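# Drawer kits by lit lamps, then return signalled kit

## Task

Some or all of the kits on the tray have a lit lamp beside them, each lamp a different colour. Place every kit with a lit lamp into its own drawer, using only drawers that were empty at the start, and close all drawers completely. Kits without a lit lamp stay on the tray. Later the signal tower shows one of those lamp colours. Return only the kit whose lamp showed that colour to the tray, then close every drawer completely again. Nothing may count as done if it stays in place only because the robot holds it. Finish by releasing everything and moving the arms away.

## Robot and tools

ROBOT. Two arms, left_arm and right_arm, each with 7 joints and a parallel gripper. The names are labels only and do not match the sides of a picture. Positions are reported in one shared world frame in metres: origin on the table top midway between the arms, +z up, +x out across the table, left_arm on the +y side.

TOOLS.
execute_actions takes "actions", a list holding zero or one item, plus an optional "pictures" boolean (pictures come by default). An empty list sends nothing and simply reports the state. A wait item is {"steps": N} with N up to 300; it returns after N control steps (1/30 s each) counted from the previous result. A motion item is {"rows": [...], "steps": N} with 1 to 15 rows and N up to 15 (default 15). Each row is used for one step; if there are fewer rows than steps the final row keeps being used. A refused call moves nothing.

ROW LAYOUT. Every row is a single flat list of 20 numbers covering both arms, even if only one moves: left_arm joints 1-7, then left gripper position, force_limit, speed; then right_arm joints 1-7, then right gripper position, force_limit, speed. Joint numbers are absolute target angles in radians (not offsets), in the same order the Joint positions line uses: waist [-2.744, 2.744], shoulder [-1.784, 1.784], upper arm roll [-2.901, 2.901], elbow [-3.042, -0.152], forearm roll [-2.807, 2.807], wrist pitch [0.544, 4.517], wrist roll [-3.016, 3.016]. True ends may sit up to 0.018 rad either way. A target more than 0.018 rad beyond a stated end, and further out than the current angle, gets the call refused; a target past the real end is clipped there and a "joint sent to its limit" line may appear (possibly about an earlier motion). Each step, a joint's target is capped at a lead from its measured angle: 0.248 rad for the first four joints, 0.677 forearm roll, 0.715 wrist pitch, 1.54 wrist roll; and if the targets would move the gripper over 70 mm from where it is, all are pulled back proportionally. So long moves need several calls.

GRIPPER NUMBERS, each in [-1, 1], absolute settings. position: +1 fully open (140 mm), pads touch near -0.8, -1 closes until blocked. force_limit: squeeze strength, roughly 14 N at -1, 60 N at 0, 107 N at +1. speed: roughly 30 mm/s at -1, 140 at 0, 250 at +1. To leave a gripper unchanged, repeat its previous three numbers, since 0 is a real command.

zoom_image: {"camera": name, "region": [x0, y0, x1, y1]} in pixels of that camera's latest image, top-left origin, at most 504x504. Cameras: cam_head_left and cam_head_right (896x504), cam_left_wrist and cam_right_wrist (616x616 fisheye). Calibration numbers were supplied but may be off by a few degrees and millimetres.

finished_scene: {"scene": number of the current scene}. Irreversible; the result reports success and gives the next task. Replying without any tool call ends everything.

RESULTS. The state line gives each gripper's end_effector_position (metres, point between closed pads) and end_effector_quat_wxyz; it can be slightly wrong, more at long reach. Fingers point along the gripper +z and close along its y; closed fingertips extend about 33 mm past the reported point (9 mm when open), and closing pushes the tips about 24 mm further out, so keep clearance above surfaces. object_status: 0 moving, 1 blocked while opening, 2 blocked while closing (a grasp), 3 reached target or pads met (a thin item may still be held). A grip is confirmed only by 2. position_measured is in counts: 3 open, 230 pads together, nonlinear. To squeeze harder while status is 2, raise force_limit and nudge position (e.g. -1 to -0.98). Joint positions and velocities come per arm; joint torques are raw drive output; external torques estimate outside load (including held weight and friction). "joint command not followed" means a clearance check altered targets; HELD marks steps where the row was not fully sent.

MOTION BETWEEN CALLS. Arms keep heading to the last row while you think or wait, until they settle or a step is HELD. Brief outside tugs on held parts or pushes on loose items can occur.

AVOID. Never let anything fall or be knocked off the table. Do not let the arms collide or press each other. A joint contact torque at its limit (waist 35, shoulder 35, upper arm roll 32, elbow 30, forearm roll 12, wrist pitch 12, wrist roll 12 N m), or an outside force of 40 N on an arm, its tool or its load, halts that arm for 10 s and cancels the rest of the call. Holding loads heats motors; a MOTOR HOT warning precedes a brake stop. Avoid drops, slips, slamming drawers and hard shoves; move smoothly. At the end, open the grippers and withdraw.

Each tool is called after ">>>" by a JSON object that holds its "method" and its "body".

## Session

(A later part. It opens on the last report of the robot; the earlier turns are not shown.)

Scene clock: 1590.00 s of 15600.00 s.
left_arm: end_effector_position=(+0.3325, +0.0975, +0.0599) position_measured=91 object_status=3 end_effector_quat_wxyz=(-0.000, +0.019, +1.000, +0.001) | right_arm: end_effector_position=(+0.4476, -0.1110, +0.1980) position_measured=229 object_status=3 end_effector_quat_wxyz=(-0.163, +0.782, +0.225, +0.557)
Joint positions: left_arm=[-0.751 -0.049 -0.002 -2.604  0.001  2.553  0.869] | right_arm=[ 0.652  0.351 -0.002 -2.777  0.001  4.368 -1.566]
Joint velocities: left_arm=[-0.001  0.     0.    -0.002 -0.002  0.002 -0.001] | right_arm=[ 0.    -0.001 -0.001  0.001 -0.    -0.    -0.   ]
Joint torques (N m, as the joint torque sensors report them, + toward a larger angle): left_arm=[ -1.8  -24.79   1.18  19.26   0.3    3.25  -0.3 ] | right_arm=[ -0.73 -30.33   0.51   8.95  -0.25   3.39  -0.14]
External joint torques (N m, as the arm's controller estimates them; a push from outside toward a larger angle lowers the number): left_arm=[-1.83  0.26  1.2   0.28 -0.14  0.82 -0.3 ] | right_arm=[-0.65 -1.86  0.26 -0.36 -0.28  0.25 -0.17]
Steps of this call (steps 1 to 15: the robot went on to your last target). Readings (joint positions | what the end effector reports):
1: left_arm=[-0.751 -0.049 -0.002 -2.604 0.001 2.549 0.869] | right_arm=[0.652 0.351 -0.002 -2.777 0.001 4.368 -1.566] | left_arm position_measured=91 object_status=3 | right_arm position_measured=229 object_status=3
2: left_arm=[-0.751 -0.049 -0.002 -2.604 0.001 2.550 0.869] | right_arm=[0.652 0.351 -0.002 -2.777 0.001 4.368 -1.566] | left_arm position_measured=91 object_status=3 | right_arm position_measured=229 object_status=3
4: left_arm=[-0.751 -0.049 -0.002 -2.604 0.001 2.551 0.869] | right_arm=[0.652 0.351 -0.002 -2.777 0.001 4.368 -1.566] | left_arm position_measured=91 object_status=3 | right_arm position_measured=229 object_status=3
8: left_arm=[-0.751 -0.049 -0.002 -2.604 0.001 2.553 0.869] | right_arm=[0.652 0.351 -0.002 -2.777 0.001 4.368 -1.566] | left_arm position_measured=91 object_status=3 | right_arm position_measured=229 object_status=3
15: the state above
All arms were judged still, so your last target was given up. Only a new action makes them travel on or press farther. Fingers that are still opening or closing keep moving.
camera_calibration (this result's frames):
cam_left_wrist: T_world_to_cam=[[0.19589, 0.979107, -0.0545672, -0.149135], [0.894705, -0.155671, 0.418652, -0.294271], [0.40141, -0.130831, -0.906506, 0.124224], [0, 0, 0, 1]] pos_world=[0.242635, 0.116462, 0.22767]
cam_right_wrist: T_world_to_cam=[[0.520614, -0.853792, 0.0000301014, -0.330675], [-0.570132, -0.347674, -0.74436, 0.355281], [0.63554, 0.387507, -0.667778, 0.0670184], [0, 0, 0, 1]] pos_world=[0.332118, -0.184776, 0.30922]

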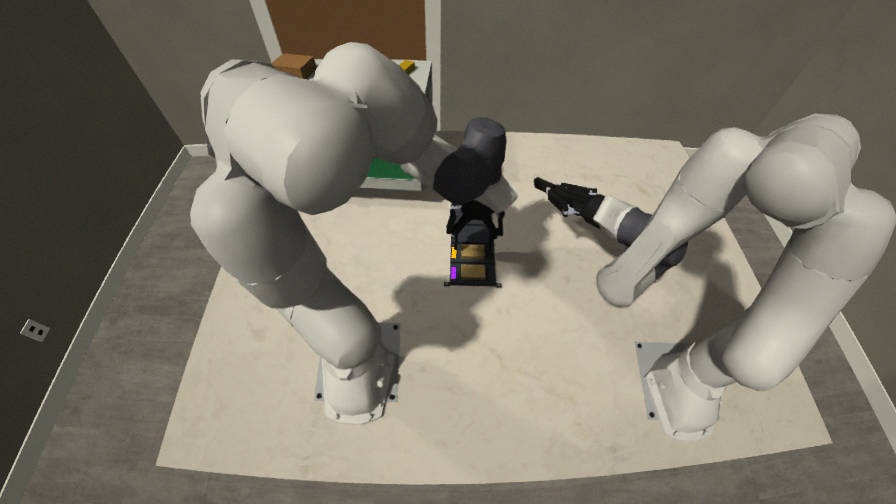

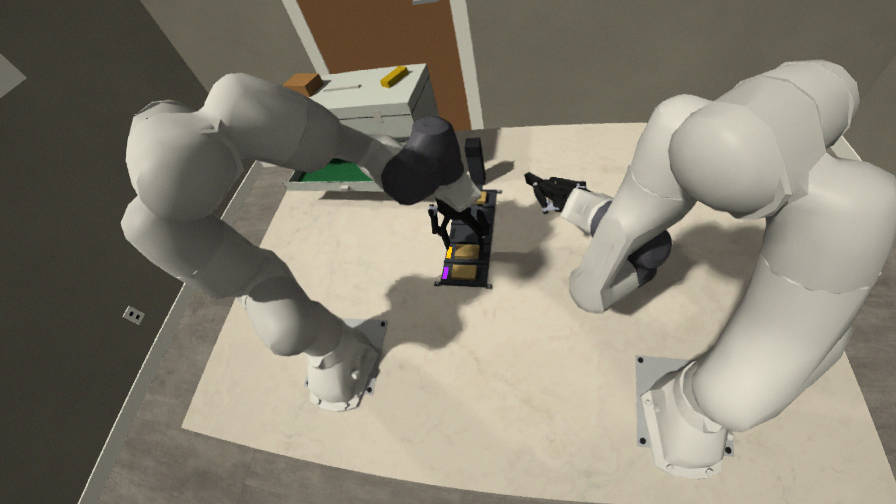

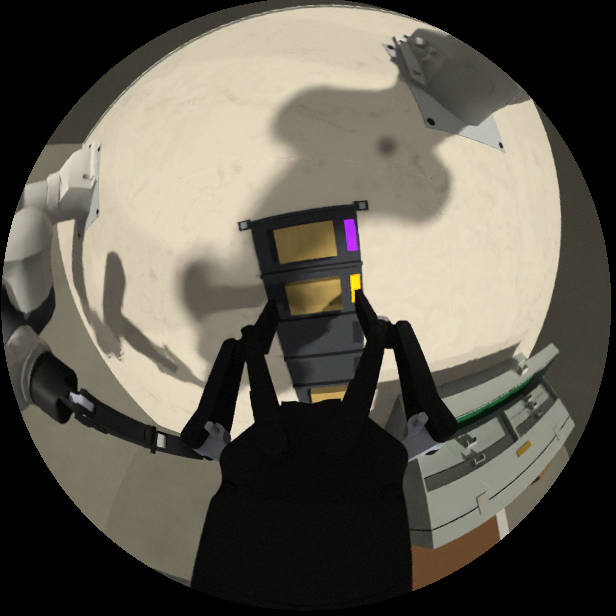

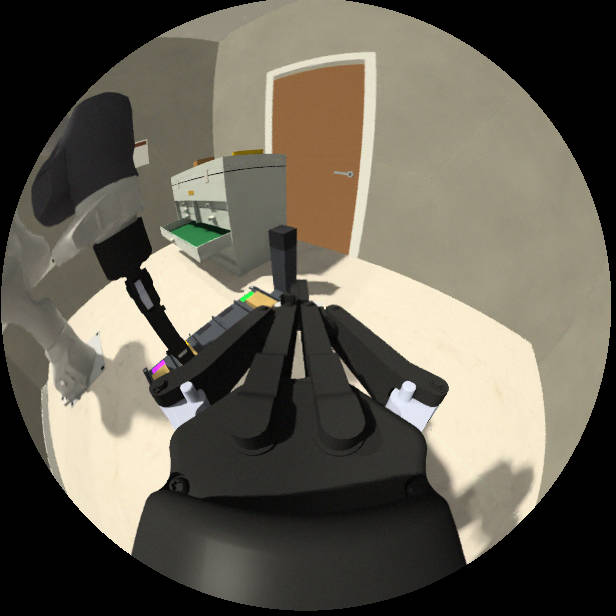

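>>> {"method": "execute_actions", "body": {"actions": [{"rows":[[-0.755,0.0116,0,-2.6098,0,2.628,0.863,0.25,0,0,0.65,0.35,0,-2.778,0,4.37,-1.571,-0.8,0,0]],"steps":15}], "pictures": false}}

>>> {"method": "execute_actions", "body": {"actions": [{"steps":12}], "pictures": false}}

>>> {"method": "execute_actions", "body": {"actions": [{"rows":[[-0.755,0.0116,0,-2.6098,0,2.628,0.863,-1,-0.3,-0.5,0.65,0.35,0,-2.778,0,4.37,-1.571,-0.8,0,0]],"steps":15}], "pictures": false}}

>>> {"method": "execute_actions", "body": {"actions": [{"steps":8}], "pictures": false}}

>>> {"method": "execute_actions", "body": {"actions": [{"rows":[[-0.755,-0.0486,0,-2.6024,0,2.545,0.863,-1,-0.3,-0.5,0.65,0.35,0,-2.778,0,4.37,-1.571,-0.8,0,0]],"steps":12}], "pictures": false}}

>>> {"method": "execute_actions", "body": {"actions": [{"rows":[[-0.755,-0.2389,0,-2.5285,0,2.25,0.863,-1,-0.3,-0.5,0.65,0.35,0,-2.778,0,4.37,-1.571,-0.8,0,0]],"steps":15}], "pictures": false}}

>>> {"method": "execute_actions", "body": {"actions": [{"rows":[[-0.755,-0.3591,0,-2.3702,0,2.008,1.3,-1,-0.3,-0.5,0.65,0.35,0,-2.778,0,4.37,-1.571,-0.8,0,0]],"steps":15}], "pictures": false}}

>>> {"method": "execute_actions", "body": {"actions": [{"rows":[[-0.05,-0.3591,0,-2.3702,0,2.008,1.585,-1,-0.3,-0.5,0.65,0.35,0,-2.778,0,4.37,-1.571,-0.8,0,0]],"steps":15}], "pictures": false}}

>>> {"method": "execute_actions", "body": {"actions": [{"steps":20}], "pictures": false}}

>>> {"method": "execute_actions", "body": {"actions": [{"rows":[[-0.05,-0.0599,0,-2.0596,0,2.0,1.585,-1,-0.3,-0.5,0.65,0.35,0,-2.778,0,4.37,-1.571,-0.8,0,0]],"steps":15}], "pictures": false}}

>>> {"method": "execute_actions", "body": {"actions": [{"steps":10}], "pictures": false}}

>>> {"method": "execute_actions", "body": {"actions": [{"rows":[[-0.05,-0.0071,0,-2.1562,0,2.153,1.585,-1,-0.3,-0.5,0.65,0.35,0,-2.778,0,4.37,-1.571,-0.8,0,0]],"steps":15}], "pictures": false}}

>>> {"method": "execute_actions", "body": {"actions": [{"steps":15}]}}

>>> {"method": "zoom_image", "body": {"camera": "cam_right_wrist", "region": [110, 110, 290, 280]}}

Scene clock: 1628.90 s of 15600.00 s.
left_arm: end_effector_position=(+0.3323, +0.0967, +0.0376) position_measured=98 object_status=3 end_effector_quat_wxyz=(+0.000, +0.020, +1.000, +0.000) | right_arm: end_effector_position=(+0.4476, -0.1110, +0.1980) position_measured=229 object_status=3 end_effector_quat_wxyz=(-0.163, +0.782, +0.225, +0.557)
Joint positions: left_arm=[-0.752  0.01  -0.002 -2.61   0.001  2.62   0.869] | right_arm=[ 0.652  0.351 -0.002 -2.777  0.001  4.368 -1.566]
Joint velocities: left_arm=[-0.001 -0.     0.001  0.001  0.001  0.022  0.   ] | right_arm=[-0.     0.001  0.    -0.     0.001  0.     0.   ]
Joint torques (N m, as the joint torque sensors report them, + toward a larger angle): left_arm=[ -2.16 -25.36   1.33  17.55   0.33   3.13  -0.15] | right_arm=[ -0.84 -30.     0.78   9.22  -0.22   3.43  -0.12]
External joint torques (N m, as the arm's controller estimates them; a push from outside toward a larger angle lowers the number): left_arm=[-2.23  0.92  1.25 -0.61 -0.06  0.67 -0.15] | right_arm=[-0.85 -1.61  0.44 -0.05 -0.23  0.3  -0.14]
Steps of this call (steps 1 to 90: nothing new was sent; then 35.40 s passed at rest; steps 91 to 105: all 15 steps of this action). Readings (joint positions | what the end effector reports):
91: left_arm=[-0.751 -0.040 -0.002 -2.602 0.001 2.567 0.869] | right_arm=[0.652 0.351 -0.002 -2.777 0.001 4.368 -1.566] | left_arm position_measured=91 object_status=0 | right_arm position_measured=229 object_status=3
92: left_arm=[-0.751 -0.025 -0.002 -2.602 0.001 2.578 0.869] | right_arm=[0.652 0.351 -0.002 -2.777 0.001 4.368 -1.566] | left_arm position_measured=97 object_status=0 | right_arm position_measured=229 object_status=3
94: left_arm=[-0.752 -0.002 -0.002 -2.607 0.001 2.592 0.869] | right_arm=[0.652 0.351 -0.002 -2.777 0.001 4.368 -1.566] | left_arm position_measured=98 object_status=0 | right_arm position_measured=229 object_status=3
98: left_arm=[-0.752 0.010 -0.002 -2.610 0.001 2.608 0.869] | right_arm=[0.652 0.351 -0.002 -2.777 0.001 4.368 -1.566] | left_arm position_measured=98 object_status=3 | right_arm position_measured=229 object_status=3
105: the state above

Scene clock: 1629.30 s of 15600.00 s.
left_arm: end_effector_position=(+0.3331, +0.0960, +0.0379) position_measured=98 object_status=3 end_effector_quat_wxyz=(+0.001, +0.020, +1.000, -0.001) | right_arm: end_effector_position=(+0.4476, -0.1110, +0.1980) position_measured=229 object_status=3 end_effector_quat_wxyz=(-0.163, +0.782, +0.225, +0.557)
Joint positions: left_arm=[-0.752  0.01  -0.002 -2.61   0.001  2.623  0.869] | right_arm=[ 0.652  0.351 -0.002 -2.777  0.001  4.368 -1.566]
Joint velocities: left_arm=[ 0.     0.    -0.001  0.001 -0.     0.002  0.001] | right_arm=[-0.001  0.     0.    -0.001  0.001 -0.     0.   ]
Joint torques (N m, as the joint torque sensors report them, + toward a larger angle): left_arm=[ -2.25 -25.16   1.88  18.12   0.28   3.17  -0.24] | right_arm=[ -0.9  -30.04   0.6    8.72  -0.29   3.46  -0.14]
External joint torques (N m, as the arm's controller estimates them; a push from outside toward a larger angle lowers the number): left_arm=[-2.27  1.06  1.85  0.03 -0.11  0.71 -0.24] | right_arm=[-0.92 -1.65  0.26 -0.54 -0.3   0.33 -0.17]
Steps of this call (steps 1 to 12: the robot went on to your last target). Readings (joint positions | what the end effector reports):
1: left_arm=[-0.752 0.010 -0.002 -2.610 0.001 2.621 0.869] | right_arm=[0.652 0.351 -0.002 -2.777 0.001 4.368 -1.566] | left_arm position_measured=98 object_status=3 | right_arm position_measured=229 object_status=3
2: left_arm=[-0.752 0.010 -0.002 -2.610 0.001 2.621 0.869] | right_arm=[0.652 0.351 -0.002 -2.777 0.001 4.368 -1.566] | left_arm position_measured=98 object_status=3 | right_arm position_measured=229 object_status=3
4: left_arm=[-0.752 0.010 -0.002 -2.610 0.001 2.622 0.869] | right_arm=[0.652 0.351 -0.002 -2.777 0.001 4.368 -1.566] | left_arm position_measured=98 object_status=3 | right_arm position_measured=229 object_status=3
8: left_arm=[-0.752 0.010 -0.002 -2.610 0.001 2.623 0.869] | right_arm=[0.652 0.351 -0.002 -2.777 0.001 4.368 -1.566] | left_arm position_measured=98 object_status=3 | right_arm position_measured=229 object_status=3
12: the state above

Scene clock: 1629.80 s of 15600.00 s.
left_arm: end_effector_position=(+0.3334, +0.0956, +0.0384) position_measured=132 object_status=2 end_effector_quat_wxyz=(+0.002, +0.020, +1.000, -0.001) | right_arm: end_effector_position=(+0.4476, -0.1110, +0.1980) position_measured=229 object_status=3 end_effector_quat_wxyz=(-0.163, +0.782, +0.225, +0.557)
Joint positions: left_arm=[-0.752  0.009 -0.001 -2.61   0.001  2.624  0.869] | right_arm=[ 0.652  0.351 -0.002 -2.777  0.001  4.368 -1.566]
Joint velocities: left_arm=[-0.001 -0.001  0.002  0.001 -0.001 -0.     0.001] | right_arm=[-0.    -0.    -0.001  0.    -0.001  0.    -0.002]
Joint torques (N m, as the joint torque sensors report them, + toward a larger angle): left_arm=[ -2.62 -24.93   0.93  18.04   0.21   3.19  -0.25] | right_arm=[ -1.18 -30.52   0.44   8.74  -0.23   3.42  -0.11]
External joint torques (N m, as the arm's controller estimates them; a push from outside toward a larger angle lowers the number): left_arm=[-2.64  1.34  0.89 -0.11 -0.18  0.72 -0.25] | right_arm=[-1.12 -2.09  0.17 -0.56 -0.26  0.28 -0.14]
Steps of this call (steps 1 to 15: all 15 steps of this action). Readings (joint positions | what the end effector reports):
1: left_arm=[-0.752 0.010 -0.002 -2.610 0.001 2.624 0.869] | right_arm=[0.652 0.351 -0.002 -2.777 0.001 4.368 -1.566] | left_arm position_measured=98 object_status=0 | right_arm position_measured=229 object_status=3
2: left_arm=[-0.752 0.010 -0.002 -2.610 0.001 2.624 0.869] | right_arm=[0.652 0.351 -0.002 -2.777 0.001 4.368 -1.566] | left_arm position_measured=102 object_status=0 | right_arm position_measured=229 object_status=3
4: left_arm=[-0.752 0.010 -0.002 -2.610 0.001 2.624 0.869] | right_arm=[0.652 0.351 -0.002 -2.777 0.001 4.368 -1.566] | left_arm position_measured=111 object_status=0 | right_arm position_measured=229 object_status=3
8: left_arm=[-0.752 0.009 -0.001 -2.610 0.001 2.624 0.869] | right_arm=[0.652 0.351 -0.002 -2.777 0.001 4.368 -1.566] | left_arm position_measured=129 object_status=0 | right_arm position_measured=229 object_status=3
15: the state above

Scene clock: 1630.07 s of 15600.00 s.
left_arm: end_effector_position=(+0.3334, +0.0956, +0.0384) position_measured=132 object_status=2 end_effector_quat_wxyz=(+0.002, +0.020, +1.000, -0.001) | right_arm: end_effector_position=(+0.4476, -0.1110, +0.1980) position_measured=229 object_status=3 end_effector_quat_wxyz=(-0.163, +0.782, +0.225, +0.557)
Joint positions: left_arm=[-0.752  0.009 -0.001 -2.61   0.001  2.624  0.869] | right_arm=[ 0.652  0.351 -0.002 -2.777  0.001  4.368 -1.566]
Joint velocities: left_arm=[-0.001 -0.001 -0.    -0.    -0.001  0.    -0.001] | right_arm=[-0.001 -0.001  0.001  0.    -0.001 -0.001 -0.001]
Joint torques (N m, as the joint torque sensors report them, + toward a larger angle): left_arm=[ -2.24 -24.7    0.5   17.88   0.28   3.24  -0.25] | right_arm=[ -0.91 -30.44   0.53   8.6   -0.21   3.42  -0.15]
External joint torques (N m, as the arm's controller estimates them; a push from outside toward a larger angle lowers the number): left_arm=[-2.21  1.58  0.52 -0.29 -0.11  0.77 -0.25] | right_arm=[-0.96 -1.97  0.16 -0.69 -0.22  0.28 -0.17]
Steps of this call (steps 1 to 8: the robot went on to your last target). Readings (joint positions | what the end effector reports):
1: left_arm=[-0.752 0.009 -0.001 -2.610 0.001 2.624 0.869] | right_arm=[0.652 0.351 -0.002 -2.777 0.001 4.368 -1.566] | left_arm position_measured=132 object_status=2 | right_arm position_measured=229 object_status=3
2: left_arm=[-0.752 0.009 -0.001 -2.610 0.001 2.624 0.869] | right_arm=[0.652 0.351 -0.002 -2.777 0.001 4.368 -1.566] | left_arm position_measured=132 object_status=2 | right_arm position_measured=229 object_status=3
4: left_arm=[-0.752 0.009 -0.001 -2.610 0.001 2.624 0.869] | right_arm=[0.652 0.351 -0.002 -2.777 0.001 4.368 -1.566] | left_arm position_measured=132 object_status=2 | right_arm position_measured=229 object_status=3
8: the state above

Scene clock: 1630.47 s of 15600.00 s.
left_arm: end_effector_position=(+0.3324, +0.0966, +0.0593) position_measured=132 object_status=2 end_effector_quat_wxyz=(-0.000, +0.020, +1.000, +0.001) | right_arm: end_effector_position=(+0.4476, -0.1110, +0.1980) position_measured=229 object_status=3 end_effector_quat_wxyz=(-0.163, +0.782, +0.225, +0.557)
Joint positions: left_arm=[-0.752 -0.046 -0.001 -2.603  0.001  2.556  0.869] | right_arm=[ 0.652  0.351 -0.002 -2.777  0.001  4.368 -1.566]
Joint velocities: left_arm=[-0.001  0.001 -0.    -0.    -0.001 -0.044 -0.001] | right_arm=[ 0.001 -0.001 -0.    -0.001 -0.001  0.    -0.001]
Joint torques (N m, as the joint torque sensors report them, + toward a larger angle): left_arm=[ -2.61 -26.56   1.91  18.44   0.22   1.96  -0.25] | right_arm=[ -0.9  -30.03   0.28   9.22  -0.17   3.41  -0.16]
External joint torques (N m, as the arm's controller estimates them; a push from outside toward a larger angle lowers the number): left_arm=[-2.57 -1.27  1.98 -0.69 -0.22 -0.51 -0.25] | right_arm=[-0.91 -1.6  -0.05 -0.06 -0.18  0.28 -0.19]
Steps of this call (steps 1 to 12: all 12 steps of this action). Readings (joint positions | what the end effector reports):
1: left_arm=[-0.752 0.001 -0.001 -2.611 0.001 2.610 0.869] | right_arm=[0.652 0.351 -0.002 -2.777 0.001 4.368 -1.566] | left_arm position_measured=132 object_status=2 | right_arm position_measured=229 object_status=3
2: left_arm=[-0.752 -0.014 -0.001 -2.611 0.001 2.598 0.869] | right_arm=[0.652 0.351 -0.002 -2.777 0.001 4.368 -1.566] | left_arm position_measured=132 object_status=2 | right_arm position_measured=229 object_status=3
4: left_arm=[-0.752 -0.035 -0.001 -2.606 0.001 2.582 0.869] | right_arm=[0.652 0.351 -0.002 -2.777 0.001 4.368 -1.566] | left_arm position_measured=132 object_status=2 | right_arm position_measured=229 object_status=3
8: left_arm=[-0.752 -0.046 -0.001 -2.603 0.001 2.565 0.869] | right_arm=[0.652 0.351 -0.002 -2.777 0.001 4.368 -1.566] | left_arm position_measured=132 object_status=2 | right_arm position_measured=229 object_status=3
12: the state above

Scene clock: 1630.97 s of 15600.00 s.
left_arm: end_effector_position=(+0.3284, +0.1005, +0.1489) position_measured=132 object_status=2 end_effector_quat_wxyz=(-0.006, +0.020, +1.000, +0.007) | right_arm: end_effector_position=(+0.4476, -0.1110, +0.1980) position_measured=229 object_status=3 end_effector_quat_wxyz=(-0.163, +0.782, +0.225, +0.557)
Joint positions: left_arm=[-0.752 -0.239 -0.001 -2.528  0.001  2.271  0.869] | right_arm=[ 0.652  0.351 -0.002 -2.777  0.001  4.368 -1.566]
Joint velocities: left_arm=[ 0.001 -0.     0.    -0.001 -0.001 -0.107  0.   ] | right_arm=[ 0.001  0.     0.002 -0.001 -0.    -0.     0.   ]
Joint torques (N m, as the joint torque sensors report them, + toward a larger angle): left_arm=[ -2.43 -21.     0.77  21.39   0.52   2.04  -0.27] | right_arm=[ -0.96 -30.12   0.14   9.14  -0.33   3.47  -0.13]
External joint torques (N m, as the arm's controller estimates them; a push from outside toward a larger angle lowers the number): left_arm=[-2.42  0.71  0.99 -1.05 -0.09 -0.43 -0.27] | right_arm=[-1.06 -1.66 -0.28 -0.14 -0.32  0.33 -0.16]
Steps of this call (steps 1 to 15: all 15 steps of this action). Readings (joint positions | what the end effector reports):
1: left_arm=[-0.752 -0.067 -0.001 -2.599 0.001 2.511 0.869] | right_arm=[0.652 0.351 -0.002 -2.777 0.001 4.368 -1.566] | left_arm position_measured=132 object_status=2 | right_arm position_measured=229 object_status=3
2: left_arm=[-0.752 -0.108 -0.001 -2.588 0.001 2.468 0.869] | right_arm=[0.652 0.351 -0.002 -2.777 0.001 4.368 -1.566] | left_arm position_measured=132 object_status=2 | right_arm position_measured=229 object_status=3
4: left_arm=[-0.752 -0.184 -0.001 -2.553 0.001 2.399 0.869] | right_arm=[0.652 0.351 -0.002 -2.777 0.001 4.368 -1.566] | left_arm position_measured=132 object_status=2 | right_arm position_measured=229 object_status=3
8: left_arm=[-0.752 -0.239 -0.001 -2.524 0.001 2.325 0.869] | right_arm=[0.652 0.351 -0.002 -2.777 0.001 4.368 -1.566] | left_arm position_measured=132 object_status=2 | right_arm position_measured=229 object_status=3
15: the state above

Scene clock: 1631.47 s of 15600.00 s.
left_arm: end_effector_position=(+0.3366, +0.0930, +0.2521) position_measured=132 object_status=2 end_effector_quat_wxyz=(+0.008, +0.186, +0.983, -0.004) | right_arm: end_effector_position=(+0.4476, -0.1110, +0.1980) position_measured=229 object_status=3 end_effector_quat_wxyz=(-0.163, +0.782, +0.225, +0.557)
Joint positions: left_arm=[-0.752 -0.36  -0.001 -2.37   0.001  2.027  1.204] | right_arm=[ 0.652  0.351 -0.002 -2.777  0.001  4.368 -1.566]
Joint velocities: left_arm=[-0.     0.002  0.    -0.002 -0.001 -0.101  0.296] | right_arm=[-0.002 -0.001 -0.     0.    -0.    -0.    -0.   ]
Joint torques (N m, as the joint torque sensors report them, + toward a larger angle): left_arm=[ -2.19 -19.04   1.61  23.65   0.69   2.26   0.61] | right_arm=[ -0.8  -30.66   0.6    8.77  -0.23   3.39  -0.09]
External joint torques (N m, as the arm's controller estimates them; a push from outside toward a larger angle lowers the number): left_arm=[-2.14  0.71  1.97 -0.9  -0.04 -0.31  0.61] | right_arm=[-0.79 -2.21  0.29 -0.53 -0.25  0.26 -0.12]
Steps of this call (steps 1 to 15: all 15 steps of this action). Readings (joint positions | what the end effector reports):
1: left_arm=[-0.752 -0.247 -0.001 -2.512 0.001 2.235 0.898] | right_arm=[0.652 0.351 -0.002 -2.777 0.001 4.368 -1.566] | left_arm position_measured=132 object_status=2 | right_arm position_measured=229 object_status=3
2: left_arm=[-0.752 -0.265 -0.001 -2.486 0.001 2.203 0.928] | right_arm=[0.652 0.351 -0.002 -2.777 0.001 4.368 -1.566] | left_arm position_measured=132 object_status=2 | right_arm position_measured=229 object_status=3
4: left_arm=[-0.752 -0.312 -0.001 -2.425 0.001 2.144 0.996] | right_arm=[0.652 0.351 -0.002 -2.777 0.001 4.368 -1.566] | left_arm position_measured=132 object_status=2 | right_arm position_measured=229 object_status=3
8: left_arm=[-0.752 -0.362 -0.001 -2.370 0.001 2.077 1.101] | right_arm=[0.652 0.351 -0.002 -2.777 0.001 4.368 -1.566] | left_arm position_measured=132 object_status=2 | right_arm position_measured=229 object_status=3
15: the state above

Scene clock: 1631.97 s of 15600.00 s.
left_arm: end_effector_position=(+0.4472, +0.3622, +0.2505) position_measured=132 object_status=2 end_effector_quat_wxyz=(+0.002, -0.025, +1.000, -0.002) | right_arm: end_effector_position=(+0.4476, -0.1110, +0.1980) position_measured=229 object_status=3 end_effector_quat_wxyz=(-0.163, +0.782, +0.225, +0.557)
Joint positions: left_arm=[-0.085 -0.359  0.007 -2.37  -0.     2.016  1.457] | right_arm=[ 0.652  0.351 -0.002 -2.777  0.001  4.368 -1.566]
Joint velocities: left_arm=[ 0.624 -0.001  0.096  0.    -0.    -0.027  0.403] | right_arm=[ 0.     0.001  0.    -0.001  0.001  0.    -0.   ]
Joint torques (N m, as the joint torque sensors report them, + toward a larger angle): left_arm=[ -8.58 -19.7  -10.38  23.54   0.93   1.97   0.44] | right_arm=[ -1.13 -30.11   0.46   9.19  -0.23   3.39  -0.14]
External joint torques (N m, as the arm's controller estimates them; a push from outside toward a larger angle lowers the number): left_arm=[ 1.59 -0.26  0.9  -0.5   0.66 -0.44  0.45] | right_arm=[-1.15 -1.69  0.13 -0.09 -0.24  0.26 -0.17]
Steps of this call (steps 1 to 15: all 15 steps of this action). Readings (joint positions | what the end effector reports):
1: left_arm=[-0.721 -0.360 -0.015 -2.370 0.000 2.026 1.227] | right_arm=[0.652 0.351 -0.002 -2.777 0.001 4.368 -1.566] | left_arm position_measured=132 object_status=2 | right_arm position_measured=229 object_status=3
2: left_arm=[-0.678 -0.360 -0.018 -2.370 -0.000 2.025 1.249] | right_arm=[0.652 0.351 -0.002 -2.777 0.001 4.368 -1.566] | left_arm position_measured=132 object_status=2 | right_arm position_measured=229 object_status=3
4: left_arm=[-0.586 -0.360 -0.014 -2.370 -0.000 2.023 1.289] | right_arm=[0.652 0.351 -0.002 -2.777 0.001 4.368 -1.566] | left_arm position_measured=132 object_status=2 | right_arm position_measured=229 object_status=3
8: left_arm=[-0.392 -0.359 -0.007 -2.370 -0.000 2.021 1.355] | right_arm=[0.652 0.351 -0.002 -2.777 0.001 4.368 -1.566] | left_arm position_measured=132 object_status=2 | right_arm position_measured=229 object_status=3
15: the state above

Scene clock: 1632.63 s of 15600.00 s.
left_arm: end_effector_position=(+0.4464, +0.3746, +0.2501) position_measured=132 object_status=2 end_effector_quat_wxyz=(-0.000, +0.015, +1.000, -0.001) | right_arm: end_effector_position=(+0.4476, -0.1110, +0.1980) position_measured=229 object_status=3 end_effector_quat_wxyz=(-0.163, +0.782, +0.225, +0.557)
Joint positions: left_arm=[-0.053 -0.359  0.003 -2.37  -0.     2.011  1.565] | right_arm=[ 0.652  0.351 -0.002 -2.777  0.001  4.368 -1.566]
Joint velocities: left_arm=[ 0.    -0.     0.     0.    -0.002 -0.001  0.045] | right_arm=[ 0.    -0.    -0.    -0.    -0.    -0.001 -0.   ]
Joint torques (N m, as the joint torque sensors report them, + toward a larger angle): left_arm=[  1.01 -18.95  -1.4   23.42   1.11   2.05   0.53] | right_arm=[ -0.94 -30.48   0.33   9.16  -0.25   3.42  -0.11]
External joint torques (N m, as the arm's controller estimates them; a push from outside toward a larger angle lowers the number): left_arm=[ 0.98  0.31 -1.09 -0.64  0.37 -0.37  0.53] | right_arm=[-0.91 -2.07  0.02 -0.09 -0.27  0.28 -0.14]
Steps of this call (steps 1 to 20: the robot went on to your last target). Readings (joint positions | what the end effector reports):
1: left_arm=[-0.069 -0.359 0.009 -2.370 -0.000 2.015 1.470] | right_arm=[0.652 0.351 -0.002 -2.777 0.001 4.368 -1.566] | left_arm position_measured=132 object_status=2 | right_arm position_measured=229 object_status=3
2: left_arm=[-0.061 -0.359 0.009 -2.370 -0.000 2.014 1.481] | right_arm=[0.652 0.351 -0.002 -2.777 0.001 4.368 -1.566] | left_arm position_measured=132 object_status=2 | right_arm position_measured=229 object_status=3
4: left_arm=[-0.054 -0.359 0.008 -2.370 -0.000 2.013 1.500] | right_arm=[0.652 0.351 -0.002 -2.777 0.001 4.368 -1.566] | left_arm position_measured=132 object_status=2 | right_arm position_measured=229 object_status=3
8: left_arm=[-0.053 -0.359 0.004 -2.370 -0.000 2.012 1.528] | right_arm=[0.652 0.351 -0.002 -2.777 0.001 4.368 -1.566] | left_arm position_measured=132 object_status=2 | right_arm position_measured=229 object_status=3
20: the state above

Scene clock: 1633.13 s of 15600.00 s.
left_arm: end_effector_position=(+0.5432, +0.3713, +0.2488) position_measured=132 object_status=2 end_effector_quat_wxyz=(-0.002, +0.020, +1.000, -0.000) | right_arm: end_effector_position=(+0.4476, -0.1110, +0.1980) position_measured=229 object_status=3 end_effector_quat_wxyz=(-0.163, +0.782, +0.225, +0.557)
Joint positions: left_arm=[-0.052 -0.06   0.002 -2.063 -0.001  2.     1.575] | right_arm=[ 0.652  0.351 -0.002 -2.777  0.001  4.368 -1.566]
Joint velocities: left_arm=[ 0.001  0.001 -0.     0.014 -0.002 -0.001  0.01 ] | right_arm=[-0.001  0.001  0.     0.    -0.001  0.001  0.   ]
Joint torques (N m, as the joint torque sensors report them, + toward a larger angle): left_arm=[  0.76 -29.33  -2.1   25.71   1.18   2.65   0.39] | right_arm=[ -0.75 -30.15   0.05   9.01  -0.22   3.39  -0.17]
External joint torques (N m, as the arm's controller estimates them; a push from outside toward a larger angle lowers the number): left_arm=[ 0.71  0.01 -2.09  1.96  0.44  0.3   0.39] | right_arm=[-0.8  -1.76 -0.32 -0.28 -0.22  0.25 -0.2 ]
Steps of this call (steps 1 to 15: all 15 steps of this action). Readings (joint positions | what the end effector reports):
1: left_arm=[-0.052 -0.314 0.003 -2.316 -0.001 1.991 1.566] | right_arm=[0.652 0.351 -0.002 -2.777 0.001 4.368 -1.566] | left_arm position_measured=132 object_status=2 | right_arm position_measured=229 object_status=3
2: left_arm=[-0.052 -0.247 0.003 -2.244 -0.001 1.994 1.567] | right_arm=[0.652 0.351 -0.002 -2.777 0.001 4.368 -1.566] | left_arm position_measured=132 object_status=2 | right_arm position_measured=229 object_status=3
4: left_arm=[-0.052 -0.140 0.002 -2.138 -0.001 1.999 1.569] | right_arm=[0.652 0.351 -0.002 -2.777 0.001 4.368 -1.566] | left_arm position_measured=132 object_status=2 | right_arm position_measured=229 object_status=3
8: left_arm=[-0.052 -0.067 0.002 -2.079 -0.001 2.000 1.572] | right_arm=[0.652 0.351 -0.002 -2.777 0.001 4.368 -1.566] | left_arm position_measured=132 object_status=2 | right_arm position_measured=229 object_status=3
15: the state above

Scene clock: 1633.47 s of 15600.00 s.
left_arm: end_effector_position=(+0.5434, +0.3713, +0.2491) position_measured=132 object_status=2 end_effector_quat_wxyz=(-0.001, +0.021, +1.000, -0.000) | right_arm: end_effector_position=(+0.4476, -0.1110, +0.1980) position_measured=229 object_status=3 end_effector_quat_wxyz=(-0.163, +0.782, +0.225, +0.557)
Joint positions: left_arm=[-0.052 -0.06   0.002 -2.062 -0.001  2.     1.577] | right_arm=[ 0.652  0.351 -0.002 -2.777  0.001  4.368 -1.566]
Joint velocities: left_arm=[-0.002 -0.     0.    -0.001  0.001 -0.     0.002] | right_arm=[-0.001  0.001  0.001  0.    -0.    -0.001 -0.002]
Joint torques (N m, as the joint torque sensors report them, + toward a larger angle): left_arm=[  0.61 -28.77  -0.81  25.42   1.16   2.57   0.42] | right_arm=[ -1.03 -30.14   0.32   8.83  -0.24   3.41  -0.15]
External joint torques (N m, as the arm's controller estimates them; a push from outside toward a larger angle lowers the number): left_arm=[ 0.68  0.97 -0.69  1.39  0.41  0.17  0.42] | right_arm=[-1.01 -1.74  0.01 -0.48 -0.26  0.28 -0.18]
Steps of this call (steps 1 to 10: the robot went on to your last target). Readings (joint positions | what the end effector reports):
1: left_arm=[-0.052 -0.060 0.002 -2.063 -0.001 2.000 1.576] | right_arm=[0.652 0.351 -0.002 -2.777 0.001 4.368 -1.566] | left_arm position_measured=132 object_status=2 | right_arm position_measured=229 object_status=3
2: left_arm=[-0.052 -0.060 0.002 -2.062 -0.001 2.000 1.576] | right_arm=[0.652 0.351 -0.002 -2.777 0.001 4.368 -1.566] | left_arm position_measured=132 object_status=2 | right_arm position_measured=229 object_status=3
4: left_arm=[-0.052 -0.060 0.002 -2.062 -0.001 2.000 1.576] | right_arm=[0.652 0.351 -0.002 -2.777 0.001 4.368 -1.566] | left_arm position_measured=132 object_status=2 | right_arm position_measured=229 object_status=3
8: left_arm=[-0.052 -0.060 0.002 -2.062 -0.001 2.000 1.577] | right_arm=[0.652 0.351 -0.002 -2.777 0.001 4.368 -1.566] | left_arm position_measured=132 object_status=2 | right_arm position_measured=229 object_status=3
10: the state above

Scene clock: 1633.97 s of 15600.00 s.
left_arm: end_effector_position=(+0.5400, +0.3714, +0.1868) position_measured=132 object_status=2 end_effector_quat_wxyz=(-0.007, +0.021, +1.000, -0.000) | right_arm: end_effector_position=(+0.4476, -0.1110, +0.1980) position_measured=229 object_status=3 end_effector_quat_wxyz=(-0.163, +0.782, +0.225, +0.557)
Joint positions: left_arm=[-0.052 -0.004  0.002 -2.159 -0.001  2.14   1.578] | right_arm=[ 0.652  0.351 -0.002 -2.777  0.001  4.368 -1.566]
Joint velocities: left_arm=[-0.    -0.001  0.    -0.001  0.001  0.049  0.001] | right_arm=[ 0.001  0.    -0.001 -0.001  0.001  0.     0.   ]
Joint torques (N m, as the joint torque sensors report them, + toward a larger angle): left_arm=[  0.61 -33.18  -0.95  23.94   1.08   3.15   0.47] | right_arm=[ -1.16 -30.37   0.62   8.75  -0.27   3.36  -0.14]
External joint torques (N m, as the arm's controller estimates them; a push from outside toward a larger angle lowers the number): left_arm=[ 0.64 -2.7  -0.91  1.    0.4   0.82  0.47] | right_arm=[-1.22 -1.95  0.24 -0.56 -0.28  0.23 -0.17]
Steps of this call (steps 1 to 15: all 15 steps of this action). Readings (joint positions | what the end effector reports):
1: left_arm=[-0.052 -0.059 0.002 -2.078 -0.001 2.028 1.577] | right_arm=[0.652 0.351 -0.002 -2.777 0.001 4.368 -1.566] | left_arm position_measured=132 object_status=2 | right_arm position_measured=229 object_status=3
2: left_arm=[-0.052 -0.049 0.002 -2.099 -0.001 2.051 1.578] | right_arm=[0.652 0.351 -0.002 -2.777 0.001 4.368 -1.566] | left_arm position_measured=132 object_status=2 | right_arm position_measured=229 object_status=3
4: left_arm=[-0.052 -0.022 0.002 -2.134 -0.001 2.082 1.578] | right_arm=[0.652 0.351 -0.002 -2.777 0.001 4.368 -1.566] | left_arm position_measured=132 object_status=2 | right_arm position_measured=229 object_status=3
8: left_arm=[-0.052 -0.001 0.002 -2.159 -0.001 2.115 1.578] | right_arm=[0.652 0.351 -0.002 -2.777 0.001 4.368 -1.566] | left_arm position_measured=132 object_status=2 | right_arm position_measured=229 object_status=3
15: the state above

Scene clock: 1634.47 s of 15600.00 s.
left_arm: end_effector_position=(+0.5425, +0.3713, +0.1874) position_measured=132 object_status=2 end_effector_quat_wxyz=(-0.003, +0.021, +1.000, -0.000) | right_arm: end_effector_position=(+0.4476, -0.1110, +0.1980) position_measured=229 object_status=3 end_effector_quat_wxyz=(-0.163, +0.782, +0.225, +0.557)
Joint positions: left_arm=[-0.052 -0.004  0.002 -2.159 -0.001  2.148  1.578] | right_arm=[ 0.652  0.351 -0.002 -2.777  0.001  4.368 -1.566]
Joint velocities: left_arm=[ 0.001  0.     0.001  0.     0.001  0.002 -0.   ] | right_arm=[-0.001  0.001  0.     0.001  0.     0.    -0.002]
Joint torques (N m, as the joint torque sensors report them, + toward a larger angle): left_arm=[  0.57 -32.84  -1.16  24.1    1.07   3.3    0.48] | right_arm=[ -1.12 -30.19   0.55   9.2   -0.31   3.4   -0.13]
External joint torques (N m, as the arm's controller estimates them; a push from outside toward a larger angle lowers the number): left_arm=[ 0.51 -1.9  -1.22  0.81  0.38  0.9   0.48] | right_arm=[-1.17 -1.7   0.17 -0.12 -0.31  0.26 -0.16]
Steps of this call (steps 1 to 15: the robot went on to your last target). Readings (joint positions | what the end effector reports):
1: left_arm=[-0.052 -0.004 0.002 -2.159 -0.001 2.141 1.578] | right_arm=[0.652 0.351 -0.002 -2.777 0.001 4.368 -1.566] | left_arm position_measured=132 object_status=2 | right_arm position_measured=229 object_status=3
2: left_arm=[-0.052 -0.004 0.002 -2.159 -0.001 2.143 1.578] | right_arm=[0.652 0.351 -0.002 -2.777 0.001 4.368 -1.566] | left_arm position_measured=132 object_status=2 | right_arm position_measured=229 object_status=3
4: left_arm=[-0.052 -0.004 0.002 -2.159 -0.001 2.144 1.578] | right_arm=[0.652 0.351 -0.002 -2.777 0.001 4.368 -1.566] | left_arm position_measured=132 object_status=2 | right_arm position_measured=229 object_status=3
8: left_arm=[-0.052 -0.004 0.002 -2.159 -0.001 2.146 1.578] | right_arm=[0.652 0.351 -0.002 -2.777 0.001 4.368 -1.566] | left_arm position_measured=132 object_status=2 | right_arm position_measured=229 object_status=3
15: the state above
All arms were judged still, so your last target was given up. Only a new action makes them travel on or press farther. Fingers that are still opening or closing keep moving.
camera_calibration (this result's frames):
cam_left_wrist: T_world_to_cam=[[0.200692, 0.977958, -0.0576333, -0.453], [0.896582, -0.159648, 0.413102, -0.491396], [0.394795, -0.134579, -0.908859, 0.196746], [0, 0, 0, 1]] pos_world=[0.453816, 0.391043, 0.355703]
cam_right_wrist: T_world_to_cam=[[0.520614, -0.853792, 0.0000300049, -0.330675], [-0.570132, -0.347674, -0.74436, 0.355281], [0.635539, 0.387507, -0.667778, 0.0670184], [0, 0, 0, 1]] pos_world=[0.332118, -0.184776, 0.30922]

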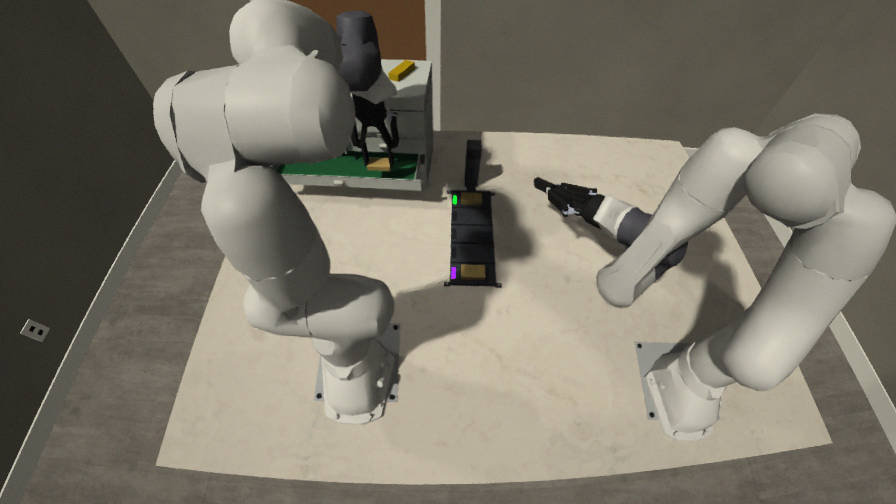

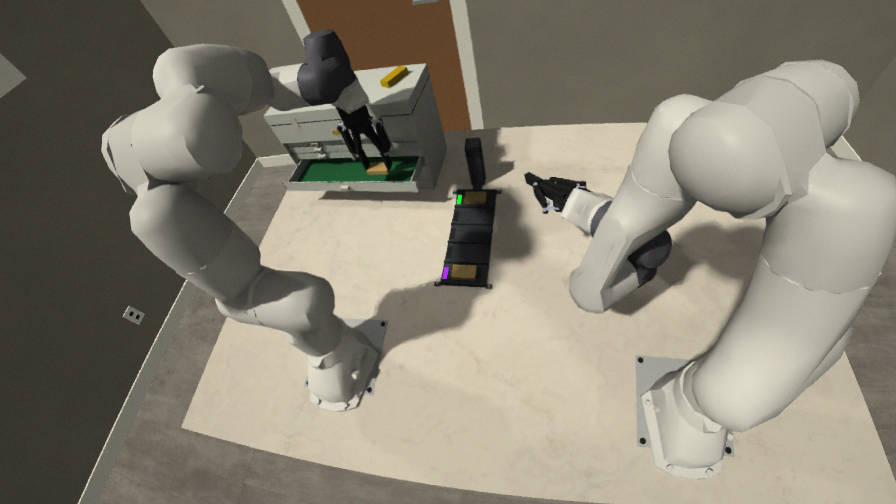

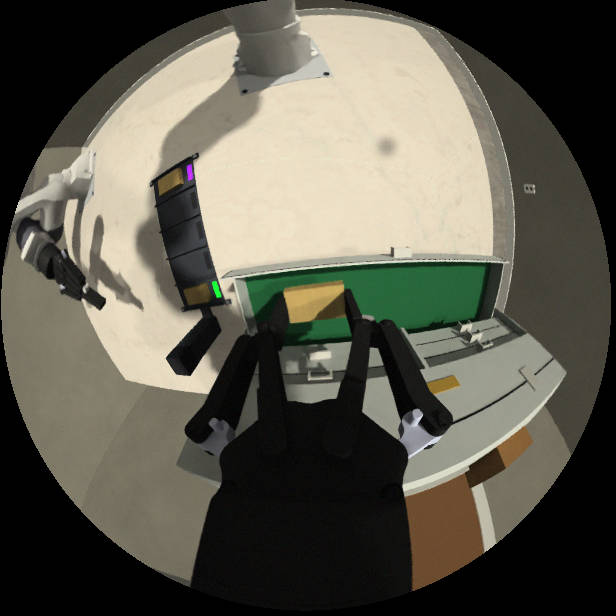

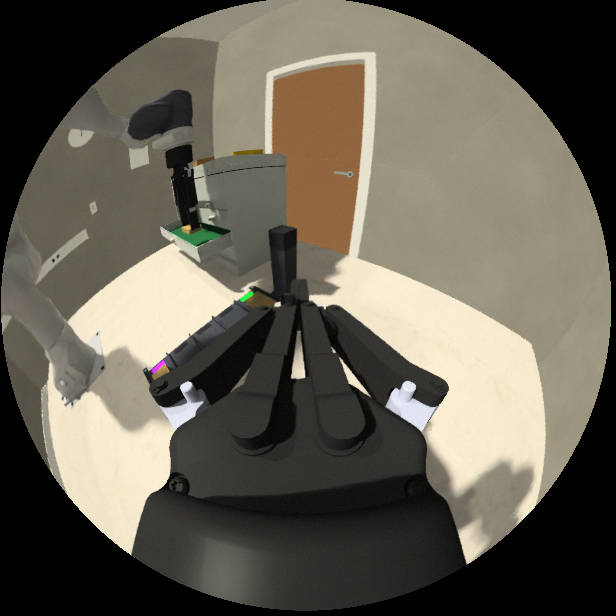

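Region (110, 110, 290, 280) of cam_right_wrist's 616x616 image, scaled by 2.800, with more detail than that image has.

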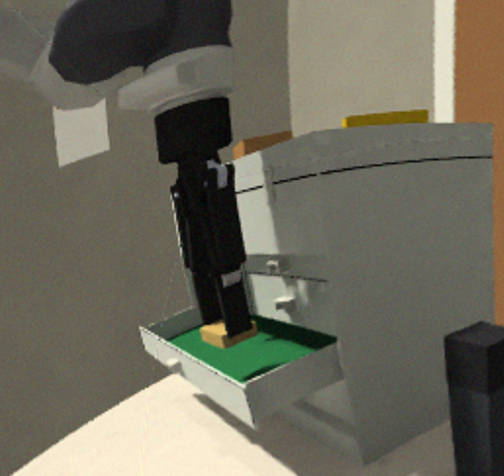

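Descend in small steps, leading q6.

>>> {"method": "execute_actions", "body": {"actions": [{"rows":[[-0.05,-0.0071,0,-2.1562,0,2.18,1.585,-1,-0.3,-0.5,0.65,0.35,0,-2.778,0,4.37,-1.571,-0.8,0,0]],"steps":8}], "pictures": false}}

>>> {"method": "execute_actions", "body": {"actions": [{"rows":[[-0.05,0.017,0,-2.182,0,2.225,1.585,-1,-0.3,-0.5,0.65,0.35,0,-2.778,0,4.37,-1.571,-0.8,0,0]],"steps":12}], "pictures": false}}

>>> {"method": "execute_actions", "body": {"actions": [{"rows":[[-0.05,0.0429,0,-2.2054,0,2.265,1.585,-1,-0.3,-0.5,0.65,0.35,0,-2.778,0,4.37,-1.571,-0.8,0,0]],"steps":15}], "pictures": false}}

>>> {"method": "execute_actions", "body": {"actions": [{"rows":[[-0.05,0.0575,0,-2.2155,0,2.282,1.585,-1,-0.3,-0.5,0.65,0.35,0,-2.778,0,4.37,-1.571,-0.8,0,0]],"steps":15}], "pictures": false}}

>>> {"method": "execute_actions", "body": {"actions": [{"rows":[[-0.05,0.065,0,-2.2205,0,2.294,1.585,-1,-0.3,-0.5,0.65,0.35,0,-2.778,0,4.37,-1.571,-0.8,0,0]],"steps":15}], "pictures": false}}

Scene clock: 1651.80 s of 15600.00 s.
left_arm: end_effector_position=(+0.5494, +0.3711, +0.1893) position_measured=132 object_status=2 end_effector_quat_wxyz=(+0.007, +0.022, +1.000, -0.000) | right_arm: end_effector_position=(+0.4476, -0.1110, +0.1980) position_measured=229 object_status=3 end_effector_quat_wxyz=(-0.163, +0.782, +0.225, +0.557)
Joint positions: left_arm=[-0.052 -0.004  0.002 -2.159 -0.001  2.169  1.578] | right_arm=[ 0.652  0.351 -0.002 -2.777  0.001  4.368 -1.566]
Joint velocities: left_arm=[-0.002 -0.001 -0.001  0.    -0.     0.033  0.001] | right_arm=[ 0.001 -0.    -0.001  0.001  0.    -0.    -0.001]
Joint torques (N m, as the joint torque sensors report them, + toward a larger angle): left_arm=[  0.34 -33.18  -1.11  24.2    1.03   3.41   0.46] | right_arm=[ -0.97 -30.01   0.51   9.08  -0.24   3.39  -0.12]
External joint torques (N m, as the arm's controller estimates them; a push from outside toward a larger angle lowers the number): left_arm=[ 0.51 -2.2  -0.94  0.9   0.34  0.97  0.46] | right_arm=[-0.95 -1.59  0.21 -0.26 -0.26  0.25 -0.14]
Steps of this call (steps 1 to 90: nothing new was sent; then 14.07 s passed at rest; steps 91 to 98: all 8 steps of this action). Readings (joint positions | what the end effector reports):
91: left_arm=[-0.052 -0.004 0.002 -2.159 -0.001 2.152 1.578] | right_arm=[0.652 0.351 -0.002 -2.777 0.001 4.368 -1.566] | left_arm position_measured=132 object_status=2 | right_arm position_measured=229 object_status=3
92: left_arm=[-0.052 -0.004 0.002 -2.159 -0.001 2.156 1.578] | right_arm=[0.652 0.351 -0.002 -2.777 0.001 4.368 -1.566] | left_arm position_measured=132 object_status=2 | right_arm position_measured=229 object_status=3
94: left_arm=[-0.052 -0.004 0.002 -2.159 -0.001 2.162 1.578] | right_arm=[0.652 0.351 -0.002 -2.777 0.001 4.368 -1.566] | left_arm position_measured=132 object_status=2 | right_arm position_measured=229 object_status=3
98: the state above

Scene clock: 1652.20 s of 15600.00 s.
left_arm: end_effector_position=(+0.5491, +0.3711, +0.1706) position_measured=132 object_status=2 end_effector_quat_wxyz=(+0.007, +0.022, +1.000, -0.000) | right_arm: end_effector_position=(+0.4476, -0.1110, +0.1980) position_measured=229 object_status=3 end_effector_quat_wxyz=(-0.163, +0.782, +0.225, +0.557)
Joint positions: left_arm=[-0.052  0.018  0.002 -2.183 -0.001  2.215  1.578] | right_arm=[ 0.652  0.351 -0.002 -2.777  0.001  4.368 -1.566]
Joint velocities: left_arm=[-0.001 -0.001  0.001  0.     0.     0.031 -0.   ] | right_arm=[ 0.     0.    -0.001 -0.001 -0.002 -0.001 -0.001]
Joint torques (N m, as the joint torque sensors report them, + toward a larger angle): left_arm=[  0.35 -32.76  -0.97  22.96   1.08   3.43   0.32] | right_arm=[ -1.36 -30.32   0.46   8.47  -0.23   3.41  -0.15]
External joint torques (N m, as the arm's controller estimates them; a push from outside toward a larger angle lowers the number): left_arm=[ 0.27 -1.17 -1.07 -0.13  0.42  0.97  0.32] | right_arm=[-1.35 -1.89  0.14 -0.8  -0.24  0.27 -0.18]
Steps of this call (steps 1 to 12: all 12 steps of this action). Readings (joint positions | what the end effector reports):
1: left_arm=[-0.052 -0.003 0.002 -2.162 -0.001 2.179 1.578] | right_arm=[0.652 0.351 -0.002 -2.777 0.001 4.368 -1.566] | left_arm position_measured=132 object_status=2 | right_arm position_measured=229 object_status=3
2: left_arm=[-0.052 0.001 0.002 -2.167 -0.001 2.187 1.578] | right_arm=[0.652 0.351 -0.002 -2.777 0.001 4.368 -1.566] | left_arm position_measured=132 object_status=2 | right_arm position_measured=229 object_status=3
4: left_arm=[-0.052 0.011 0.002 -2.176 -0.001 2.197 1.578] | right_arm=[0.652 0.351 -0.002 -2.777 0.001 4.368 -1.566] | left_arm position_measured=132 object_status=2 | right_arm position_measured=229 object_status=3
8: left_arm=[-0.052 0.018 0.002 -2.183 -0.001 2.209 1.578] | right_arm=[0.652 0.351 -0.002 -2.777 0.001 4.368 -1.566] | left_arm position_measured=132 object_status=2 | right_arm position_measured=229 object_status=3
12: the state above

Scene clock: 1652.70 s of 15600.00 s.
left_arm: end_effector_position=(+0.5467, +0.3712, +0.1500) position_measured=132 object_status=2 end_effector_quat_wxyz=(+0.004, +0.022, +1.000, -0.000) | right_arm: end_effector_position=(+0.4476, -0.1110, +0.1980) position_measured=229 object_status=3 end_effector_quat_wxyz=(-0.163, +0.782, +0.225, +0.557)
Joint positions: left_arm=[-0.052  0.044  0.002 -2.206 -0.001  2.257  1.578] | right_arm=[ 0.652  0.351 -0.002 -2.777  0.001  4.368 -1.566]
Joint velocities: left_arm=[-0.    -0.001  0.001 -0.     0.001  0.015 -0.   ] | right_arm=[ 0.002  0.001  0.001 -0.001 -0.     0.001 -0.001]
Joint torques (N m, as the joint torque sensors report them, + toward a larger angle): left_arm=[  0.45 -32.7   -1.06  22.87   0.91   3.32   0.44] | right_arm=[ -1.19 -30.08   0.5    8.9   -0.27   3.4   -0.21]
External joint torques (N m, as the arm's controller estimates them; a push from outside toward a larger angle lowers the number): left_arm=[ 0.44 -0.8  -1.12  0.29  0.27  0.89  0.44] | right_arm=[-1.27 -1.66  0.1  -0.37 -0.27  0.27 -0.24]
Steps of this call (steps 1 to 15: all 15 steps of this action). Readings (joint positions | what the end effector reports):
1: left_arm=[-0.052 0.020 0.002 -2.186 -0.001 2.223 1.578] | right_arm=[0.652 0.351 -0.002 -2.777 0.001 4.368 -1.566] | left_arm position_measured=132 object_status=2 | right_arm position_measured=229 object_status=3
2: left_arm=[-0.052 0.025 0.002 -2.190 -0.001 2.231 1.578] | right_arm=[0.652 0.351 -0.002 -2.777 0.001 4.368 -1.566] | left_arm position_measured=132 object_status=2 | right_arm position_measured=229 object_status=3
4: left_arm=[-0.052 0.036 0.002 -2.199 -0.001 2.240 1.578] | right_arm=[0.652 0.351 -0.002 -2.777 0.001 4.368 -1.566] | left_arm position_measured=132 object_status=2 | right_arm position_measured=229 object_status=3
8: left_arm=[-0.052 0.044 0.002 -2.206 -0.001 2.250 1.578] | right_arm=[0.652 0.351 -0.002 -2.777 0.001 4.368 -1.566] | left_arm position_measured=132 object_status=2 | right_arm position_measured=229 object_status=3
15: the state above

Scene clock: 1653.20 s of 15600.00 s.
left_arm: end_effector_position=(+0.5453, +0.3713, +0.1403) position_measured=132 object_status=2 end_effector_quat_wxyz=(+0.001, +0.022, +1.000, -0.000) | right_arm: end_effector_position=(+0.4476, -0.1110, +0.1980) position_measured=229 object_status=3 end_effector_quat_wxyz=(-0.163, +0.782, +0.225, +0.557)
Joint positions: left_arm=[-0.052  0.058  0.002 -2.216 -0.001  2.276  1.578] | right_arm=[ 0.652  0.351 -0.002 -2.777  0.001  4.368 -1.566]
Joint velocities: left_arm=[-0.001 -0.001  0.001 -0.001  0.     0.005 -0.001] | right_arm=[-0.001  0.     0.002  0.     0.     0.001  0.002]
Joint torques (N m, as the joint torque sensors report them, + toward a larger angle): left_arm=[  0.02 -31.61  -0.89  22.21   1.03   3.37   0.43] | right_arm=[ -1.21 -30.15   0.06   8.88  -0.28   3.42  -0.15]
External joint torques (N m, as the arm's controller estimates them; a push from outside toward a larger angle lowers the number): left_arm=[ 0.03  0.52 -0.94 -0.14  0.41  0.95  0.43] | right_arm=[-1.21 -1.66 -0.27 -0.45 -0.29  0.28 -0.18]
Steps of this call (steps 1 to 15: all 15 steps of this action). Readings (joint positions | what the end effector reports):
1: left_arm=[-0.052 0.045 0.002 -2.207 -0.001 2.261 1.578] | right_arm=[0.652 0.351 -0.002 -2.777 0.001 4.368 -1.566] | left_arm position_measured=132 object_status=2 | right_arm position_measured=229 object_status=3
2: left_arm=[-0.052 0.048 0.002 -2.209 -0.001 2.264 1.578] | right_arm=[0.652 0.351 -0.002 -2.777 0.001 4.368 -1.566] | left_arm position_measured=132 object_status=2 | right_arm position_measured=229 object_status=3
4: left_arm=[-0.052 0.053 0.002 -2.213 -0.001 2.268 1.578] | right_arm=[0.652 0.351 -0.002 -2.777 0.001 4.368 -1.566] | left_arm position_measured=132 object_status=2 | right_arm position_measured=229 object_status=3
8: left_arm=[-0.052 0.058 0.002 -2.216 -0.001 2.272 1.578] | right_arm=[0.652 0.351 -0.002 -2.777 0.001 4.368 -1.566] | left_arm position_measured=132 object_status=2 | right_arm position_measured=229 object_status=3
15: the state above

Scene clock: 1653.70 s of 15600.00 s.
left_arm: end_effector_position=(+0.5455, +0.3713, +0.1357) position_measured=132 object_status=2 end_effector_quat_wxyz=(+0.002, +0.022, +1.000, -0.000) | right_arm: end_effector_position=(+0.4476, -0.1110, +0.1980) position_measured=229 object_status=3 end_effector_quat_wxyz=(-0.163, +0.782, +0.225, +0.557)
Joint positions: left_arm=[-0.052  0.064  0.002 -2.22  -0.001  2.288  1.578] | right_arm=[ 0.652  0.351 -0.002 -2.777  0.001  4.368 -1.566]
Joint velocities: left_arm=[ 0.     0.    -0.001  0.    -0.     0.004  0.001] | right_arm=[ 0.002  0.002 -0.     0.001 -0.001  0.    -0.   ]
Joint torques (N m, as the joint torque sensors report them, + toward a larger angle): left_arm=[  0.32 -31.32  -0.47  21.44   1.06   3.46   0.35] | right_arm=[ -0.96 -30.09   0.52   9.03  -0.25   3.41  -0.11]
External joint torques (N m, as the arm's controller estimates them; a push from outside toward a larger angle lowers the number): left_arm=[ 0.3   1.02 -0.56 -0.88  0.44  1.02  0.35] | right_arm=[-0.97 -1.67  0.19 -0.27 -0.27  0.27 -0.13]
Steps of this call (steps 1 to 15: all 15 steps of this action). Readings (joint positions | what the end effector reports):
1: left_arm=[-0.052 0.058 0.002 -2.216 -0.001 2.278 1.578] | right_arm=[0.652 0.351 -0.002 -2.777 0.001 4.368 -1.566] | left_arm position_measured=132 object_status=2 | right_arm position_measured=229 object_status=3
2: left_arm=[-0.052 0.060 0.002 -2.217 -0.001 2.280 1.578] | right_arm=[0.652 0.351 -0.002 -2.777 0.001 4.368 -1.566] | left_arm position_measured=132 object_status=2 | right_arm position_measured=229 object_status=3
4: left_arm=[-0.052 0.062 0.002 -2.219 -0.001 2.283 1.578] | right_arm=[0.652 0.351 -0.002 -2.777 0.001 4.368 -1.566] | left_arm position_measured=132 object_status=2 | right_arm position_measured=229 object_status=3
8: left_arm=[-0.052 0.064 0.002 -2.220 -0.001 2.286 1.578] | right_arm=[0.652 0.351 -0.002 -2.777 0.001 4.368 -1.566] | left_arm position_measured=132 object_status=2 | right_arm position_measured=229 object_status=3
15: the state above


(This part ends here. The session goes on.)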